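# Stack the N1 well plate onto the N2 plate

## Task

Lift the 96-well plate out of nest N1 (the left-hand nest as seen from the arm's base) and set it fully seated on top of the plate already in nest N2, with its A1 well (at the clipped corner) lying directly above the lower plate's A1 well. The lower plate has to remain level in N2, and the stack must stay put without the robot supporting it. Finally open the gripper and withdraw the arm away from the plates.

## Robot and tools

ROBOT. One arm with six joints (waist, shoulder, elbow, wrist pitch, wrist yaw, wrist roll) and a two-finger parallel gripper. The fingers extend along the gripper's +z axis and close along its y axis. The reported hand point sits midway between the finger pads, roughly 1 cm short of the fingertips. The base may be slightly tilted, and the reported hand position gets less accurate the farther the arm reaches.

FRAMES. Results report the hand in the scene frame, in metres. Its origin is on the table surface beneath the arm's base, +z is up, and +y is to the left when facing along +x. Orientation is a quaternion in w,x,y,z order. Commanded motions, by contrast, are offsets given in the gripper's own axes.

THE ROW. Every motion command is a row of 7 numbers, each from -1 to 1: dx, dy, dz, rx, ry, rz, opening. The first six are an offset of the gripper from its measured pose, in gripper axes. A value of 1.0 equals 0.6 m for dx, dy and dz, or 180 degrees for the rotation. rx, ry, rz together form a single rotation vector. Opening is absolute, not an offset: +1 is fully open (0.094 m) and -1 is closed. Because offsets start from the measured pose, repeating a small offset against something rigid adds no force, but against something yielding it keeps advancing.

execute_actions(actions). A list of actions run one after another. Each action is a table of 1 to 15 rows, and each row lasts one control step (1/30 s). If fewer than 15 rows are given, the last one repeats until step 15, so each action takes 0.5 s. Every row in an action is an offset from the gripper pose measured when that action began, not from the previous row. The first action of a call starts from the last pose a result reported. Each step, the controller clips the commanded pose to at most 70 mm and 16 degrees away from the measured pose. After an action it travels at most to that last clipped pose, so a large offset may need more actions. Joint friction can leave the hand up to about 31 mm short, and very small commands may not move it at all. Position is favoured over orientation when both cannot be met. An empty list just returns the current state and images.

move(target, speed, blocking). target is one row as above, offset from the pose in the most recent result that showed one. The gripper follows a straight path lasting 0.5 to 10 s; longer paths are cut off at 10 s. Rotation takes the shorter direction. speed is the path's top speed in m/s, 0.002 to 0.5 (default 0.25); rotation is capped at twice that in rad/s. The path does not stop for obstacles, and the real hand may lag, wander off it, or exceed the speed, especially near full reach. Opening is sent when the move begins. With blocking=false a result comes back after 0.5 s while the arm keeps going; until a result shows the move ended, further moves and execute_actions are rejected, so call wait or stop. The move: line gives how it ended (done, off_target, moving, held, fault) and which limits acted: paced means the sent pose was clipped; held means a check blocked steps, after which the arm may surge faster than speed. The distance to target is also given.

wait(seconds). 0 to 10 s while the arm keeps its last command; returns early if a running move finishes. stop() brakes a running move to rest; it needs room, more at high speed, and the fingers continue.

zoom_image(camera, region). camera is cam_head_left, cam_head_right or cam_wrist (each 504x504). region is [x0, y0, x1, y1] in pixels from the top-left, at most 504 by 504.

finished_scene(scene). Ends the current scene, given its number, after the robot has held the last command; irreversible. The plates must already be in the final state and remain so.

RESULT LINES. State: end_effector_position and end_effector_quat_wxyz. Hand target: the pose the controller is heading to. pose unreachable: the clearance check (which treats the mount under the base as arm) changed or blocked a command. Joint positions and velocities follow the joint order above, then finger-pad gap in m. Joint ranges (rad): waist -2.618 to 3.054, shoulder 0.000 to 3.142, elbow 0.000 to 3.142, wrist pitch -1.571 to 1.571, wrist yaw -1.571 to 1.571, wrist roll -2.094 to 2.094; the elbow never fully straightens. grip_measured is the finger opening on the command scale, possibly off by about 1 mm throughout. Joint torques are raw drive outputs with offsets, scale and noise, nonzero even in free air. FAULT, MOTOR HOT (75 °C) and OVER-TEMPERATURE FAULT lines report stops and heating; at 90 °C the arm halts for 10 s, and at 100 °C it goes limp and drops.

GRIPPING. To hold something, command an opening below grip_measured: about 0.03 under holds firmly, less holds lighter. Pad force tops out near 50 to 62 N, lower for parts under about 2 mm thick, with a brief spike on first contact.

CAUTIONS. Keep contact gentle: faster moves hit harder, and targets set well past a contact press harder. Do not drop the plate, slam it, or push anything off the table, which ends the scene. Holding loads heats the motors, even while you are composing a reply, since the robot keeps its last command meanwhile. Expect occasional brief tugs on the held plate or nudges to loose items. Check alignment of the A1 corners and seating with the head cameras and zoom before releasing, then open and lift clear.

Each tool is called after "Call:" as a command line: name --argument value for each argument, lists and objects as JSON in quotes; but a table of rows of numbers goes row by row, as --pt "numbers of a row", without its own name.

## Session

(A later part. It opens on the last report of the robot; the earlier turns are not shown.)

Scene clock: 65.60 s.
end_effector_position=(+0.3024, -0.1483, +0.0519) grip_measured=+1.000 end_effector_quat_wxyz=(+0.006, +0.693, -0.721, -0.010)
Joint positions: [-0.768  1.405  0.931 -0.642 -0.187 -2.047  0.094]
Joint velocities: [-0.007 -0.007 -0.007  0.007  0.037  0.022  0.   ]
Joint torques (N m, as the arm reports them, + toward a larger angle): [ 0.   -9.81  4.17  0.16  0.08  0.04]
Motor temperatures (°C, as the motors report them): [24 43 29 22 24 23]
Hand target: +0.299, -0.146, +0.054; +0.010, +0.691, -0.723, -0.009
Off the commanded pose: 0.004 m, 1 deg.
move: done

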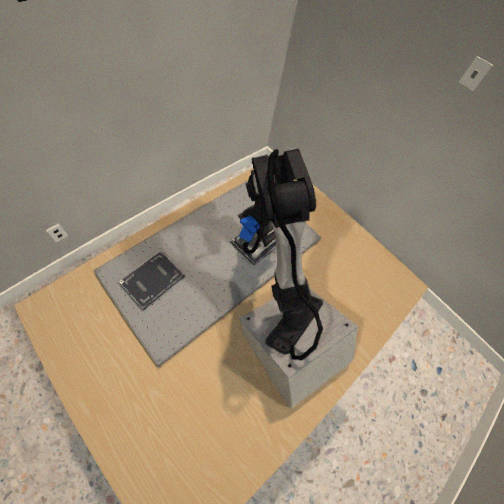

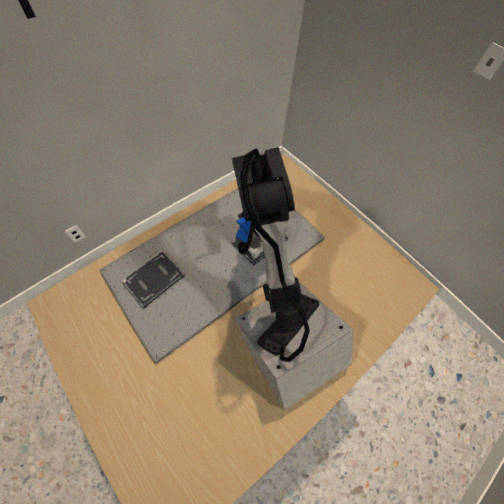

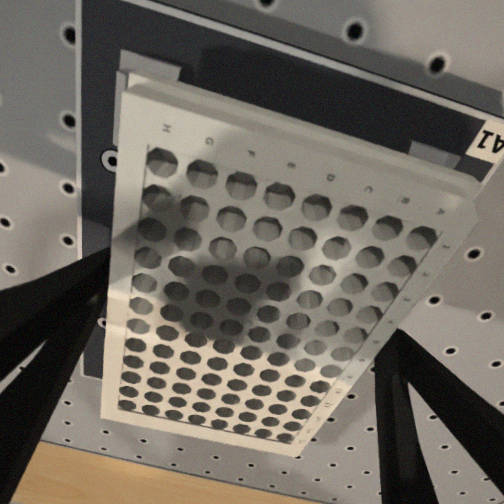

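Recenter, grip, then slide ~3 mm via waist.

Call:
move --target '[-0.006,0.012,-0.003,0,0,0,1]' --speed 0.015

Call:
execute_actions --actions '[[[0,0,0,0,0,0,0.72]],[[0.009,0.004,0,0,0,-0.004,0.72]],[[0,0,0,0,0,0,0.85]]]'

Call:
zoom_image --camera "cam_wrist" --region '[100,30,504,280]'

Scene clock: 71.50 s.
end_effector_position=(+0.2974, -0.1458, +0.0513) grip_measured=+1.000 end_effector_quat_wxyz=(+0.007, +0.691, -0.722, -0.014)
Joint positions: [-0.768  1.395  0.913 -0.642 -0.186 -2.045  0.094]
Joint velocities: [-0.007 -0.022  0.007  0.037 -0.037  0.037  0.   ]
Joint torques (N m, as the arm reports them, + toward a larger angle): [-0.71 -9.69  4.29  0.21 -0.02 -0.02]
Motor temperatures (°C, as the motors report them): [24 43 29 22 24 23]
Hand target: +0.295, -0.144, +0.054; +0.006, +0.692, -0.721, -0.010
Off the commanded pose: 0.004 m, 0 deg.
move: done

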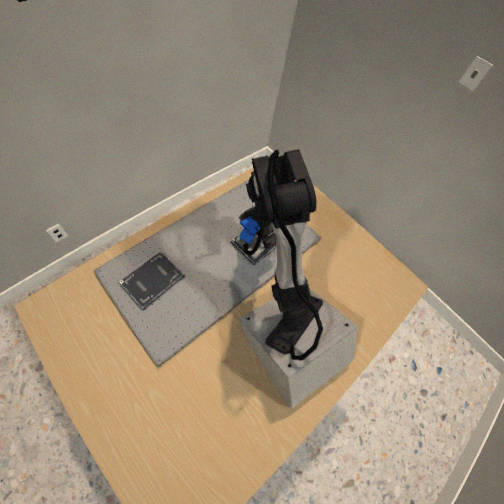

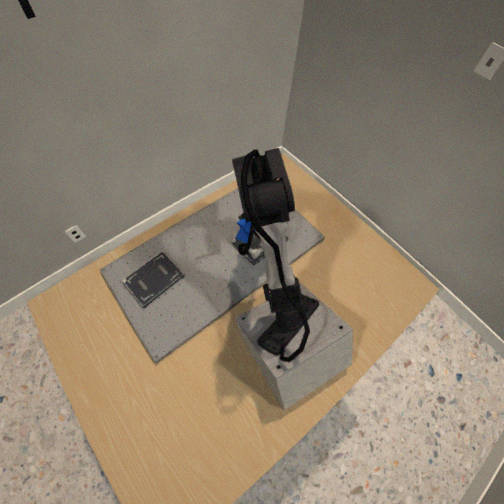

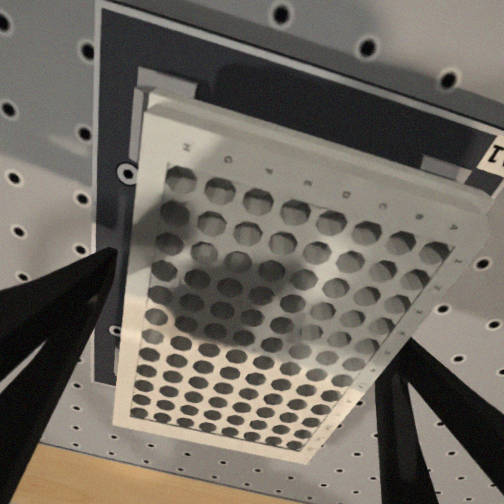

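Scene clock: 73.00 s.
end_effector_position=(+0.2955, -0.1499, +0.0520) grip_measured=+0.849 end_effector_quat_wxyz=(+0.010, +0.695, -0.719, -0.012)
Joint positions: [-0.783  1.395  0.913 -0.642 -0.187 -2.067  0.087]
Joint velocities: [ 0.002  0.002  0.002 -0.066  0.022  0.007 -0.001]
Joint torques (N m, as the arm reports them, + toward a larger angle): [-0.59 -8.18  5.39  0.17  0.    0.01]
Motor temperatures (°C, as the motors report them): [24 43 29 22 24 23]
Hand target: +0.295, -0.150, +0.052; +0.010, +0.695, -0.719, -0.012
Off the commanded pose: 0.000 m, 0 deg.

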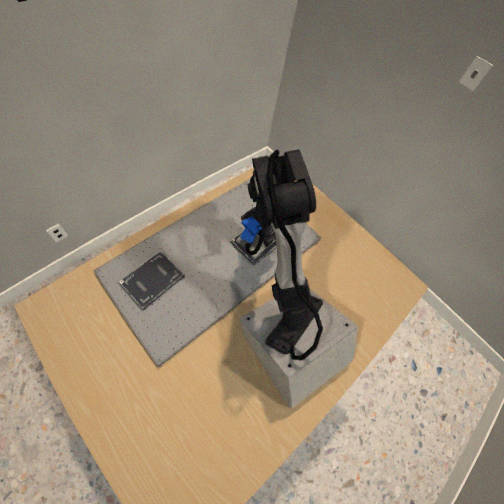

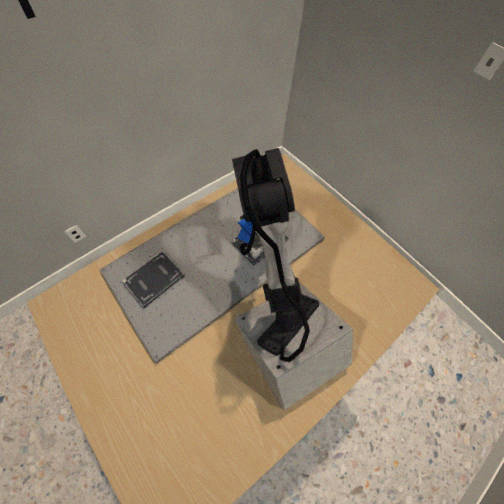

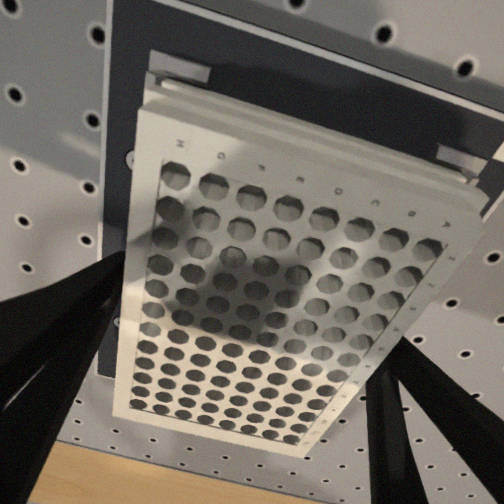

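Region (100, 30, 504, 280) of cam_wrist's 504x504 image, scaled by 1.248, with more detail than that image has; it fills the top 312 rows of this view, and the rest is white.

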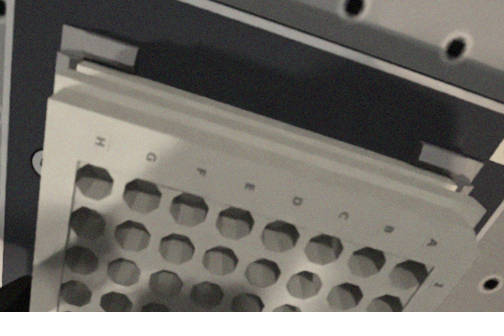

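Call:
execute_actions --actions '[[[0,0,0,0,0,0,0.72]],[[0,-0.012,0,0,0,0.006,0.72]],[[0,0,0,0,0,0,0.85]]]'

Call:
zoom_image --camera "cam_wrist" --region '[100,30,504,280]'

Scene clock: 79.33 s.
end_effector_position=(+0.2967, -0.1498, +0.0518) grip_measured=+0.849 end_effector_quat_wxyz=(+0.010, +0.691, -0.723, -0.012)
Joint positions: [-0.78   1.399  0.918 -0.644 -0.184 -2.054  0.087]
Joint velocities: [-0.002 -0.017 -0.007  0.081  0.022 -0.022 -0.001]
Joint torques (N m, as the arm reports them, + toward a larger angle): [-0.59 -8.25  5.4   0.17  0.    0.01]
Motor temperatures (°C, as the motors report them): [24 43 29 22 24 23]
Hand target: +0.297, -0.150, +0.052; +0.010, +0.691, -0.723, -0.012
Off the commanded pose: 0.000 m, 0 deg.

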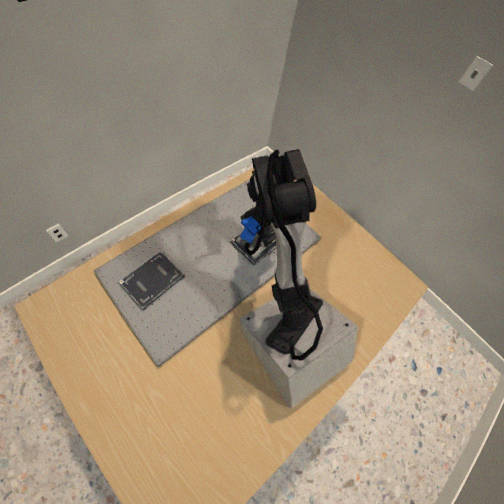

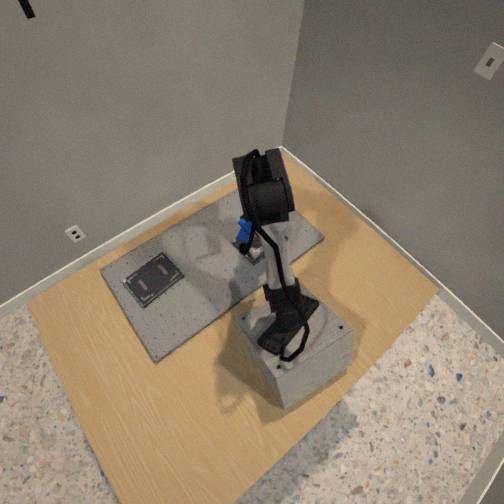

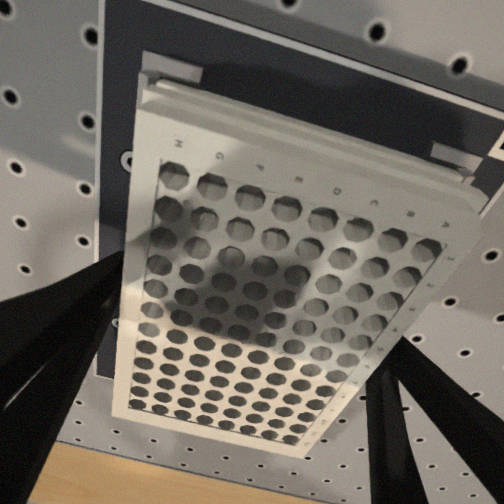

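Region (100, 30, 504, 280) of cam_wrist's 504x504 image, scaled by 1.248, with more detail than that image has; it fills the top 312 rows of this view, and the rest is white.

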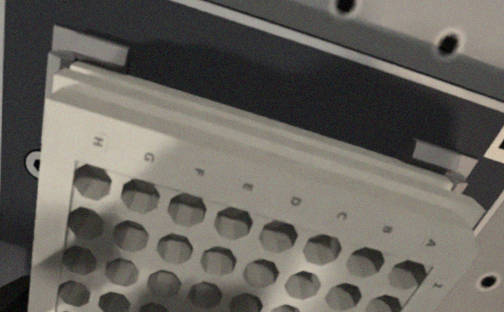

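Call:
execute_actions --actions '[[[0,0,0,0,0,0,0.72]],[[0,-0.012,0,0,0,0.002,0.72]],[[0,0,0,0,0,0,0.85]]]'

Call:
zoom_image --camera "cam_wrist" --region '[100,30,504,280]'

Scene clock: 85.47 s.
end_effector_position=(+0.2969, -0.1497, +0.0518) grip_measured=+0.849 end_effector_quat_wxyz=(+0.012, +0.691, -0.723, -0.014)
Joint positions: [-0.777  1.402  0.923 -0.65  -0.18  -2.052  0.087]
Joint velocities: [-0.007 -0.012 -0.012 -0.007  0.007 -0.037  0.   ]
Joint torques (N m, as the arm reports them, + toward a larger angle): [-0.59 -8.28  5.4   0.16  0.    0.01]
Motor temperatures (°C, as the motors report them): [24 43 29 22 24 23]
Hand target: +0.297, -0.150, +0.052; +0.012, +0.691, -0.723, -0.014
Off the commanded pose: 0.000 m, 0 deg.

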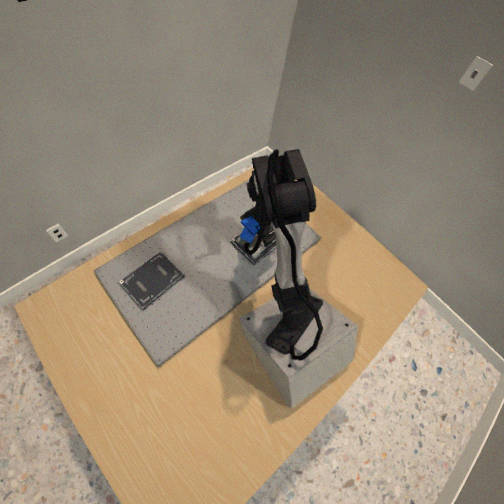

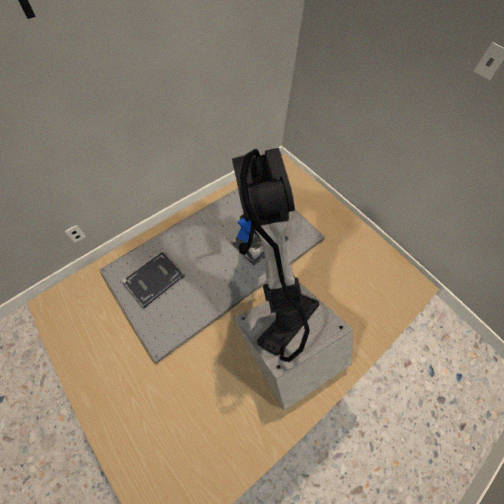

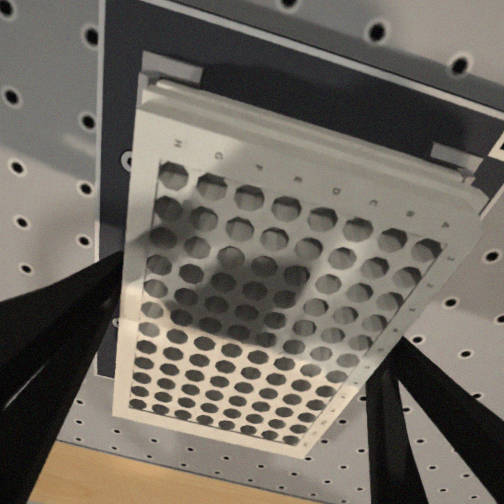

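Region (100, 30, 504, 280) of cam_wrist's 504x504 image, scaled by 1.248, with more detail than that image has; it fills the top 312 rows of this view, and the rest is white.

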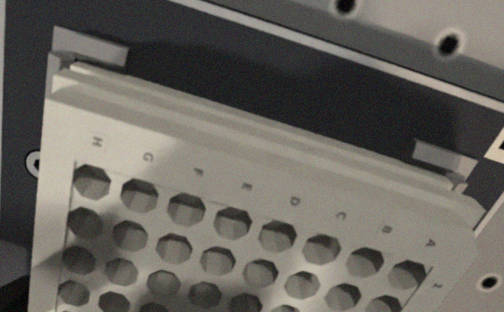

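Call:
execute_actions --actions '[[[0,-0.014,-0.003,0,0,0,0.78]],[[0,-0.014,-0.003,0,0,0,0.78]],[[0,0,0,0,0,0,0.85]]]'

Call:
zoom_image --camera "cam_wrist" --region '[100,30,504,280]'

Scene clock: 90.57 s.
end_effector_position=(+0.2976, -0.1495, +0.0526) grip_measured=+0.849 end_effector_quat_wxyz=(+0.019, +0.692, -0.722, -0.021)
Joint positions: [-0.77   1.413  0.945 -0.676 -0.169 -2.051  0.087]
Joint velocities: [ 0.002 -0.007 -0.002 -0.022 -0.022 -0.066  0.001]
Joint torques (N m, as the arm reports them, + toward a larger angle): [-0.59 -8.41  5.4   0.13  0.    0.01]
Motor temperatures (°C, as the motors report them): [24 43 29 22 24 23]
Hand target: +0.298, -0.149, +0.053; +0.019, +0.692, -0.722, -0.020
Off the commanded pose: 0.000 m, 0 deg.

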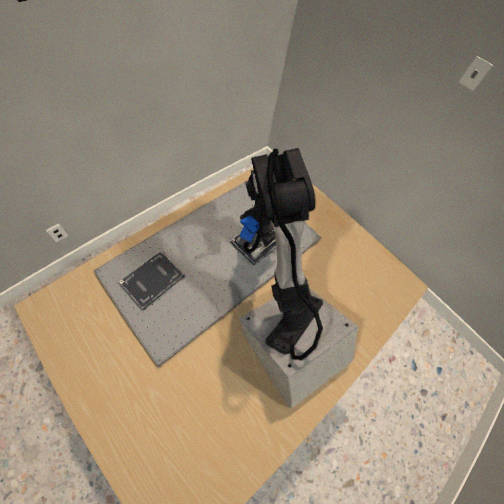

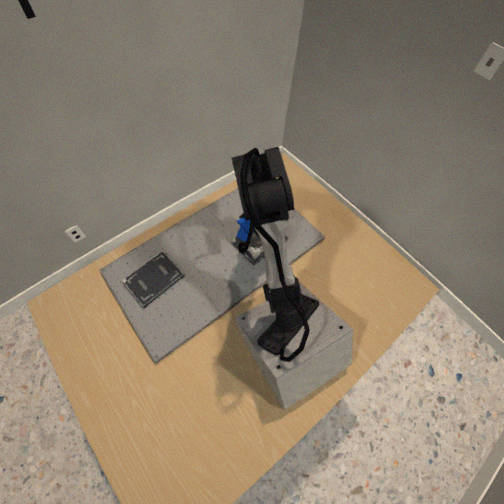

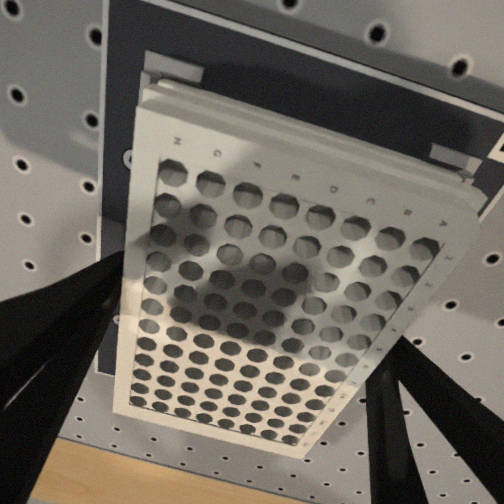

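Region (100, 30, 504, 280) of cam_wrist's 504x504 image, scaled by 1.248, with more detail than that image has; it fills the top 312 rows of this view, and the rest is white.

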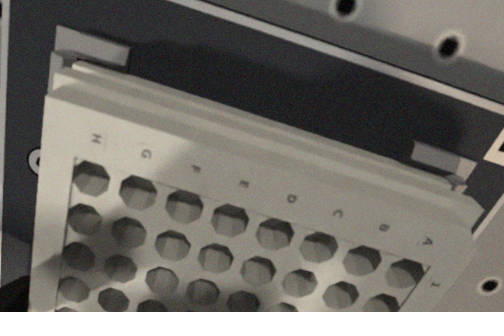

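Call:
execute_actions --actions '[[[0,0,0,0,0,0,0.72]],[[-0.009,0,0.002,0,0,0,0.72]],[[0,0,0,0,0,0,0.85]]]'

Call:
execute_actions --actions '[[[0,0.014,0,0,0,0,0.78]],[[0,0.014,0,0,0,0,0.78]],[[0,0,0,0,0,0,1]]]'

Scene clock: 98.90 s.
end_effector_position=(+0.2974, -0.1491, +0.0523) grip_measured=+0.849 end_effector_quat_wxyz=(+0.023, +0.692, -0.721, -0.020)
Joint positions: [-0.763  1.413  0.945 -0.677 -0.158 -2.047  0.087]
Joint velocities: [-0.012 -0.002  0.007 -0.051  0.007 -0.066 -0.001]
Joint torques (N m, as the arm reports them, + toward a larger angle): [-0.57 -8.46  5.49  0.12  0.    0.01]
Motor temperatures (°C, as the motors report them): [24 43 29 22 24 23]
Hand target: +0.298, -0.149, +0.052; +0.023, +0.692, -0.721, -0.020
Off the commanded pose: 0.000 m, 0 deg.

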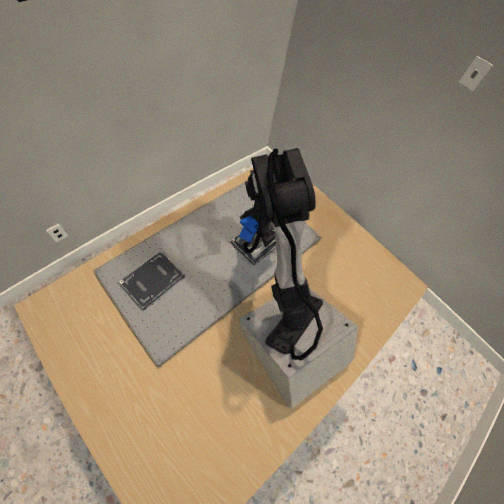

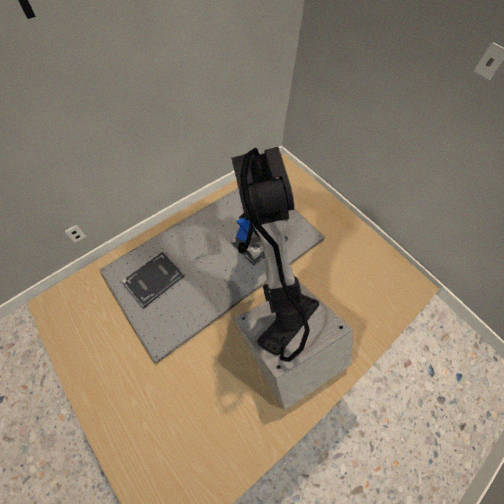

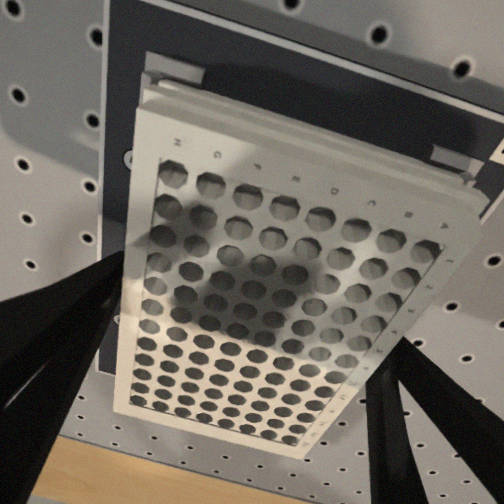

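Scene clock: 100.40 s.
end_effector_position=(+0.2944, -0.1494, +0.0524) grip_measured=+1.000 end_effector_quat_wxyz=(+0.020, +0.692, -0.721, -0.017)
Joint positions: [-0.772  1.401  0.926 -0.663 -0.165 -2.054  0.094]
Joint velocities: [-0.017  0.007 -0.012 -0.007  0.007  0.037  0.   ]
Joint torques (N m, as the arm reports them, + toward a larger angle): [-0.57 -8.19  5.41  0.16  0.01  0.01]
Motor temperatures (°C, as the motors report them): [24 43 29 22 24 23]
Hand target: +0.294, -0.149, +0.052; +0.020, +0.692, -0.721, -0.017
Off the commanded pose: 0.000 m, 0 deg.

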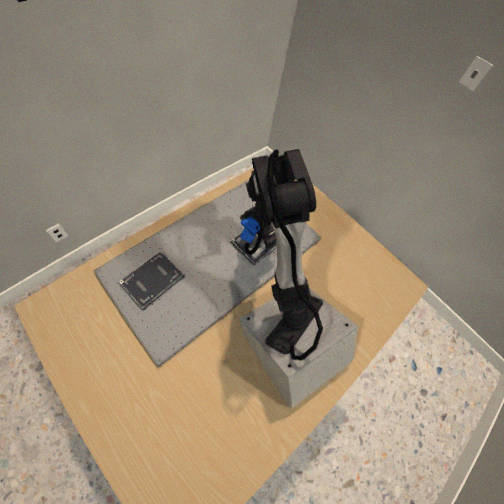

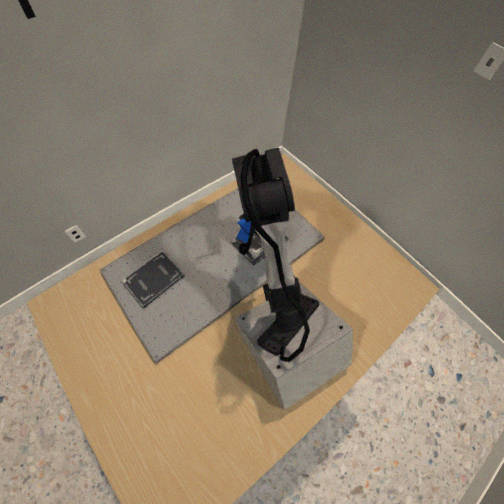

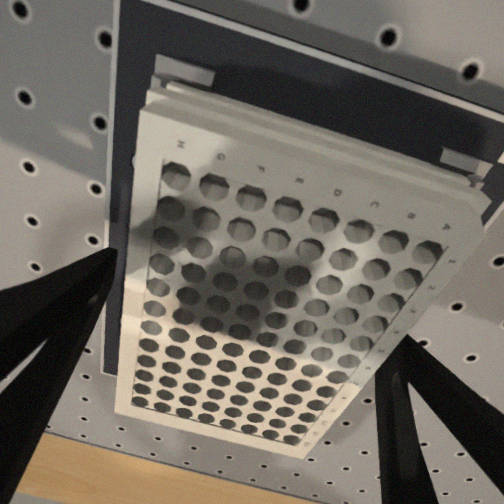

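Call:
execute_actions --actions '[[[0,-0.014,-0.002,0,0,0,0.78]],[[0,-0.014,-0.002,0,0,0,0.78]],[[0,-0.014,-0.002,0,0,0,0.78]],[[0,0,0,0,0,0,1]]]'

Call:
move --target '[-0.05,0,-0.15,0,0,0,1]' --speed 0.08

Scene clock: 106.13 s.
end_effector_position=(+0.2980, -0.1490, +0.0531) grip_measured=+1.000 end_effector_quat_wxyz=(+0.026, +0.693, -0.720, -0.025)
Joint positions: [-0.759  1.42   0.959 -0.693 -0.152 -2.048  0.094]
Joint velocities: [ 0.002 -0.012 -0.007 -0.095  0.022  0.022  0.   ]
Joint torques (N m, as the arm reports them, + toward a larger angle): [-0.58 -8.5   5.43  0.1   0.01  0.01]
Motor temperatures (°C, as the motors report them): [24 43 29 22 24 23]
Hand target: +0.298, -0.149, +0.053; +0.026, +0.693, -0.720, -0.024
Off the commanded pose: 0.000 m, 0 deg.

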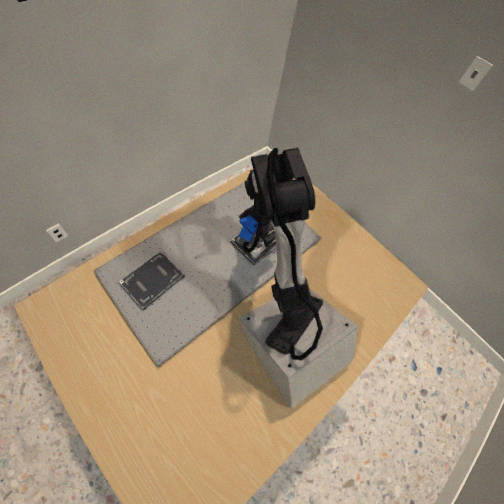

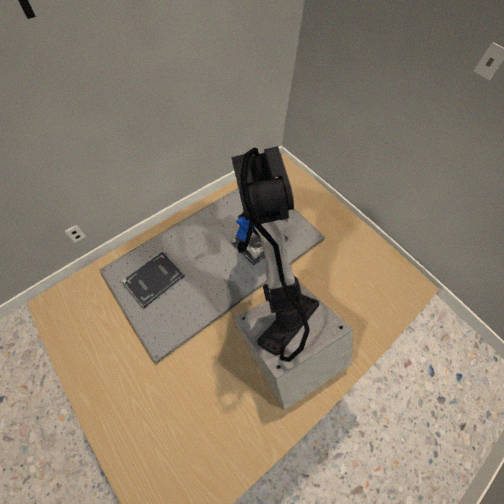

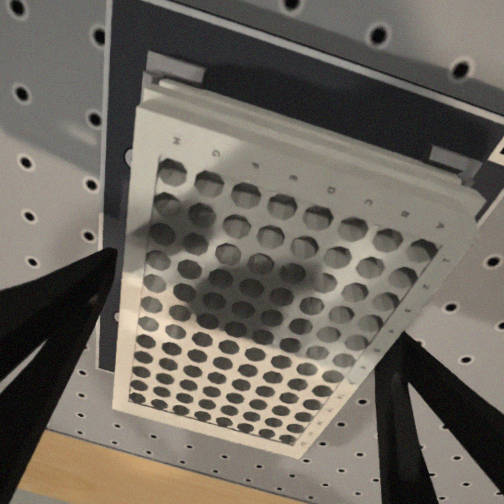

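Scene clock: 107.83 s.
end_effector_position=(+0.3015, -0.1191, +0.1349) grip_measured=+1.000 end_effector_quat_wxyz=(+0.025, +0.693, -0.720, -0.032)
Joint positions: [-0.707  1.22   1.097 -1.037 -0.139 -2.002  0.094]
Joint velocities: [-0.007 -0.002 -0.002 -0.095  0.022 -0.022  0.   ]
Joint torques (N m, as the arm reports them, + toward a larger angle): [ 0.42 -8.86  8.21 -0.13  0.07  0.09]
Motor temperatures (°C, as the motors report them): [24 43 29 22 24 23]
Hand target: +0.304, -0.119, +0.143; +0.026, +0.693, -0.720, -0.025
Off the commanded pose: 0.009 m, 1 deg.
move: done

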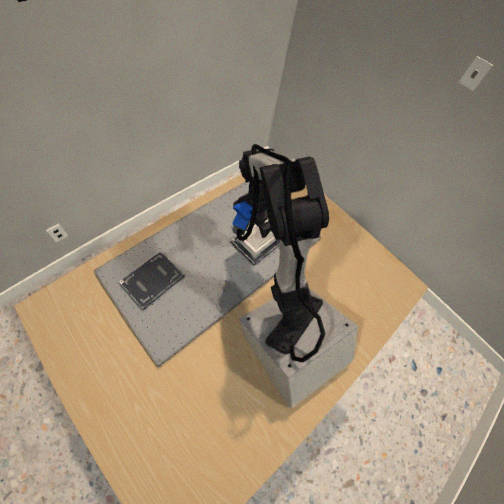

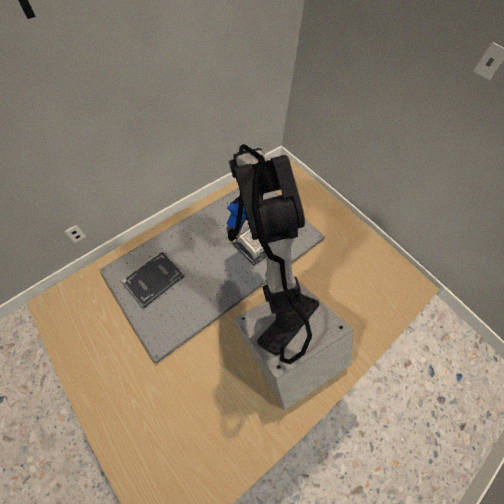

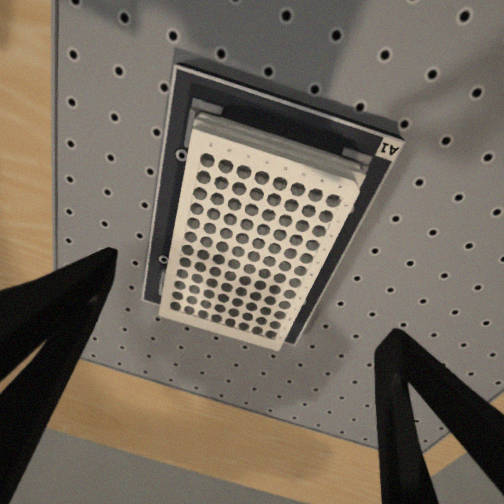

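Call:
finished_scene --scene 2

The scene is finished: the task was done.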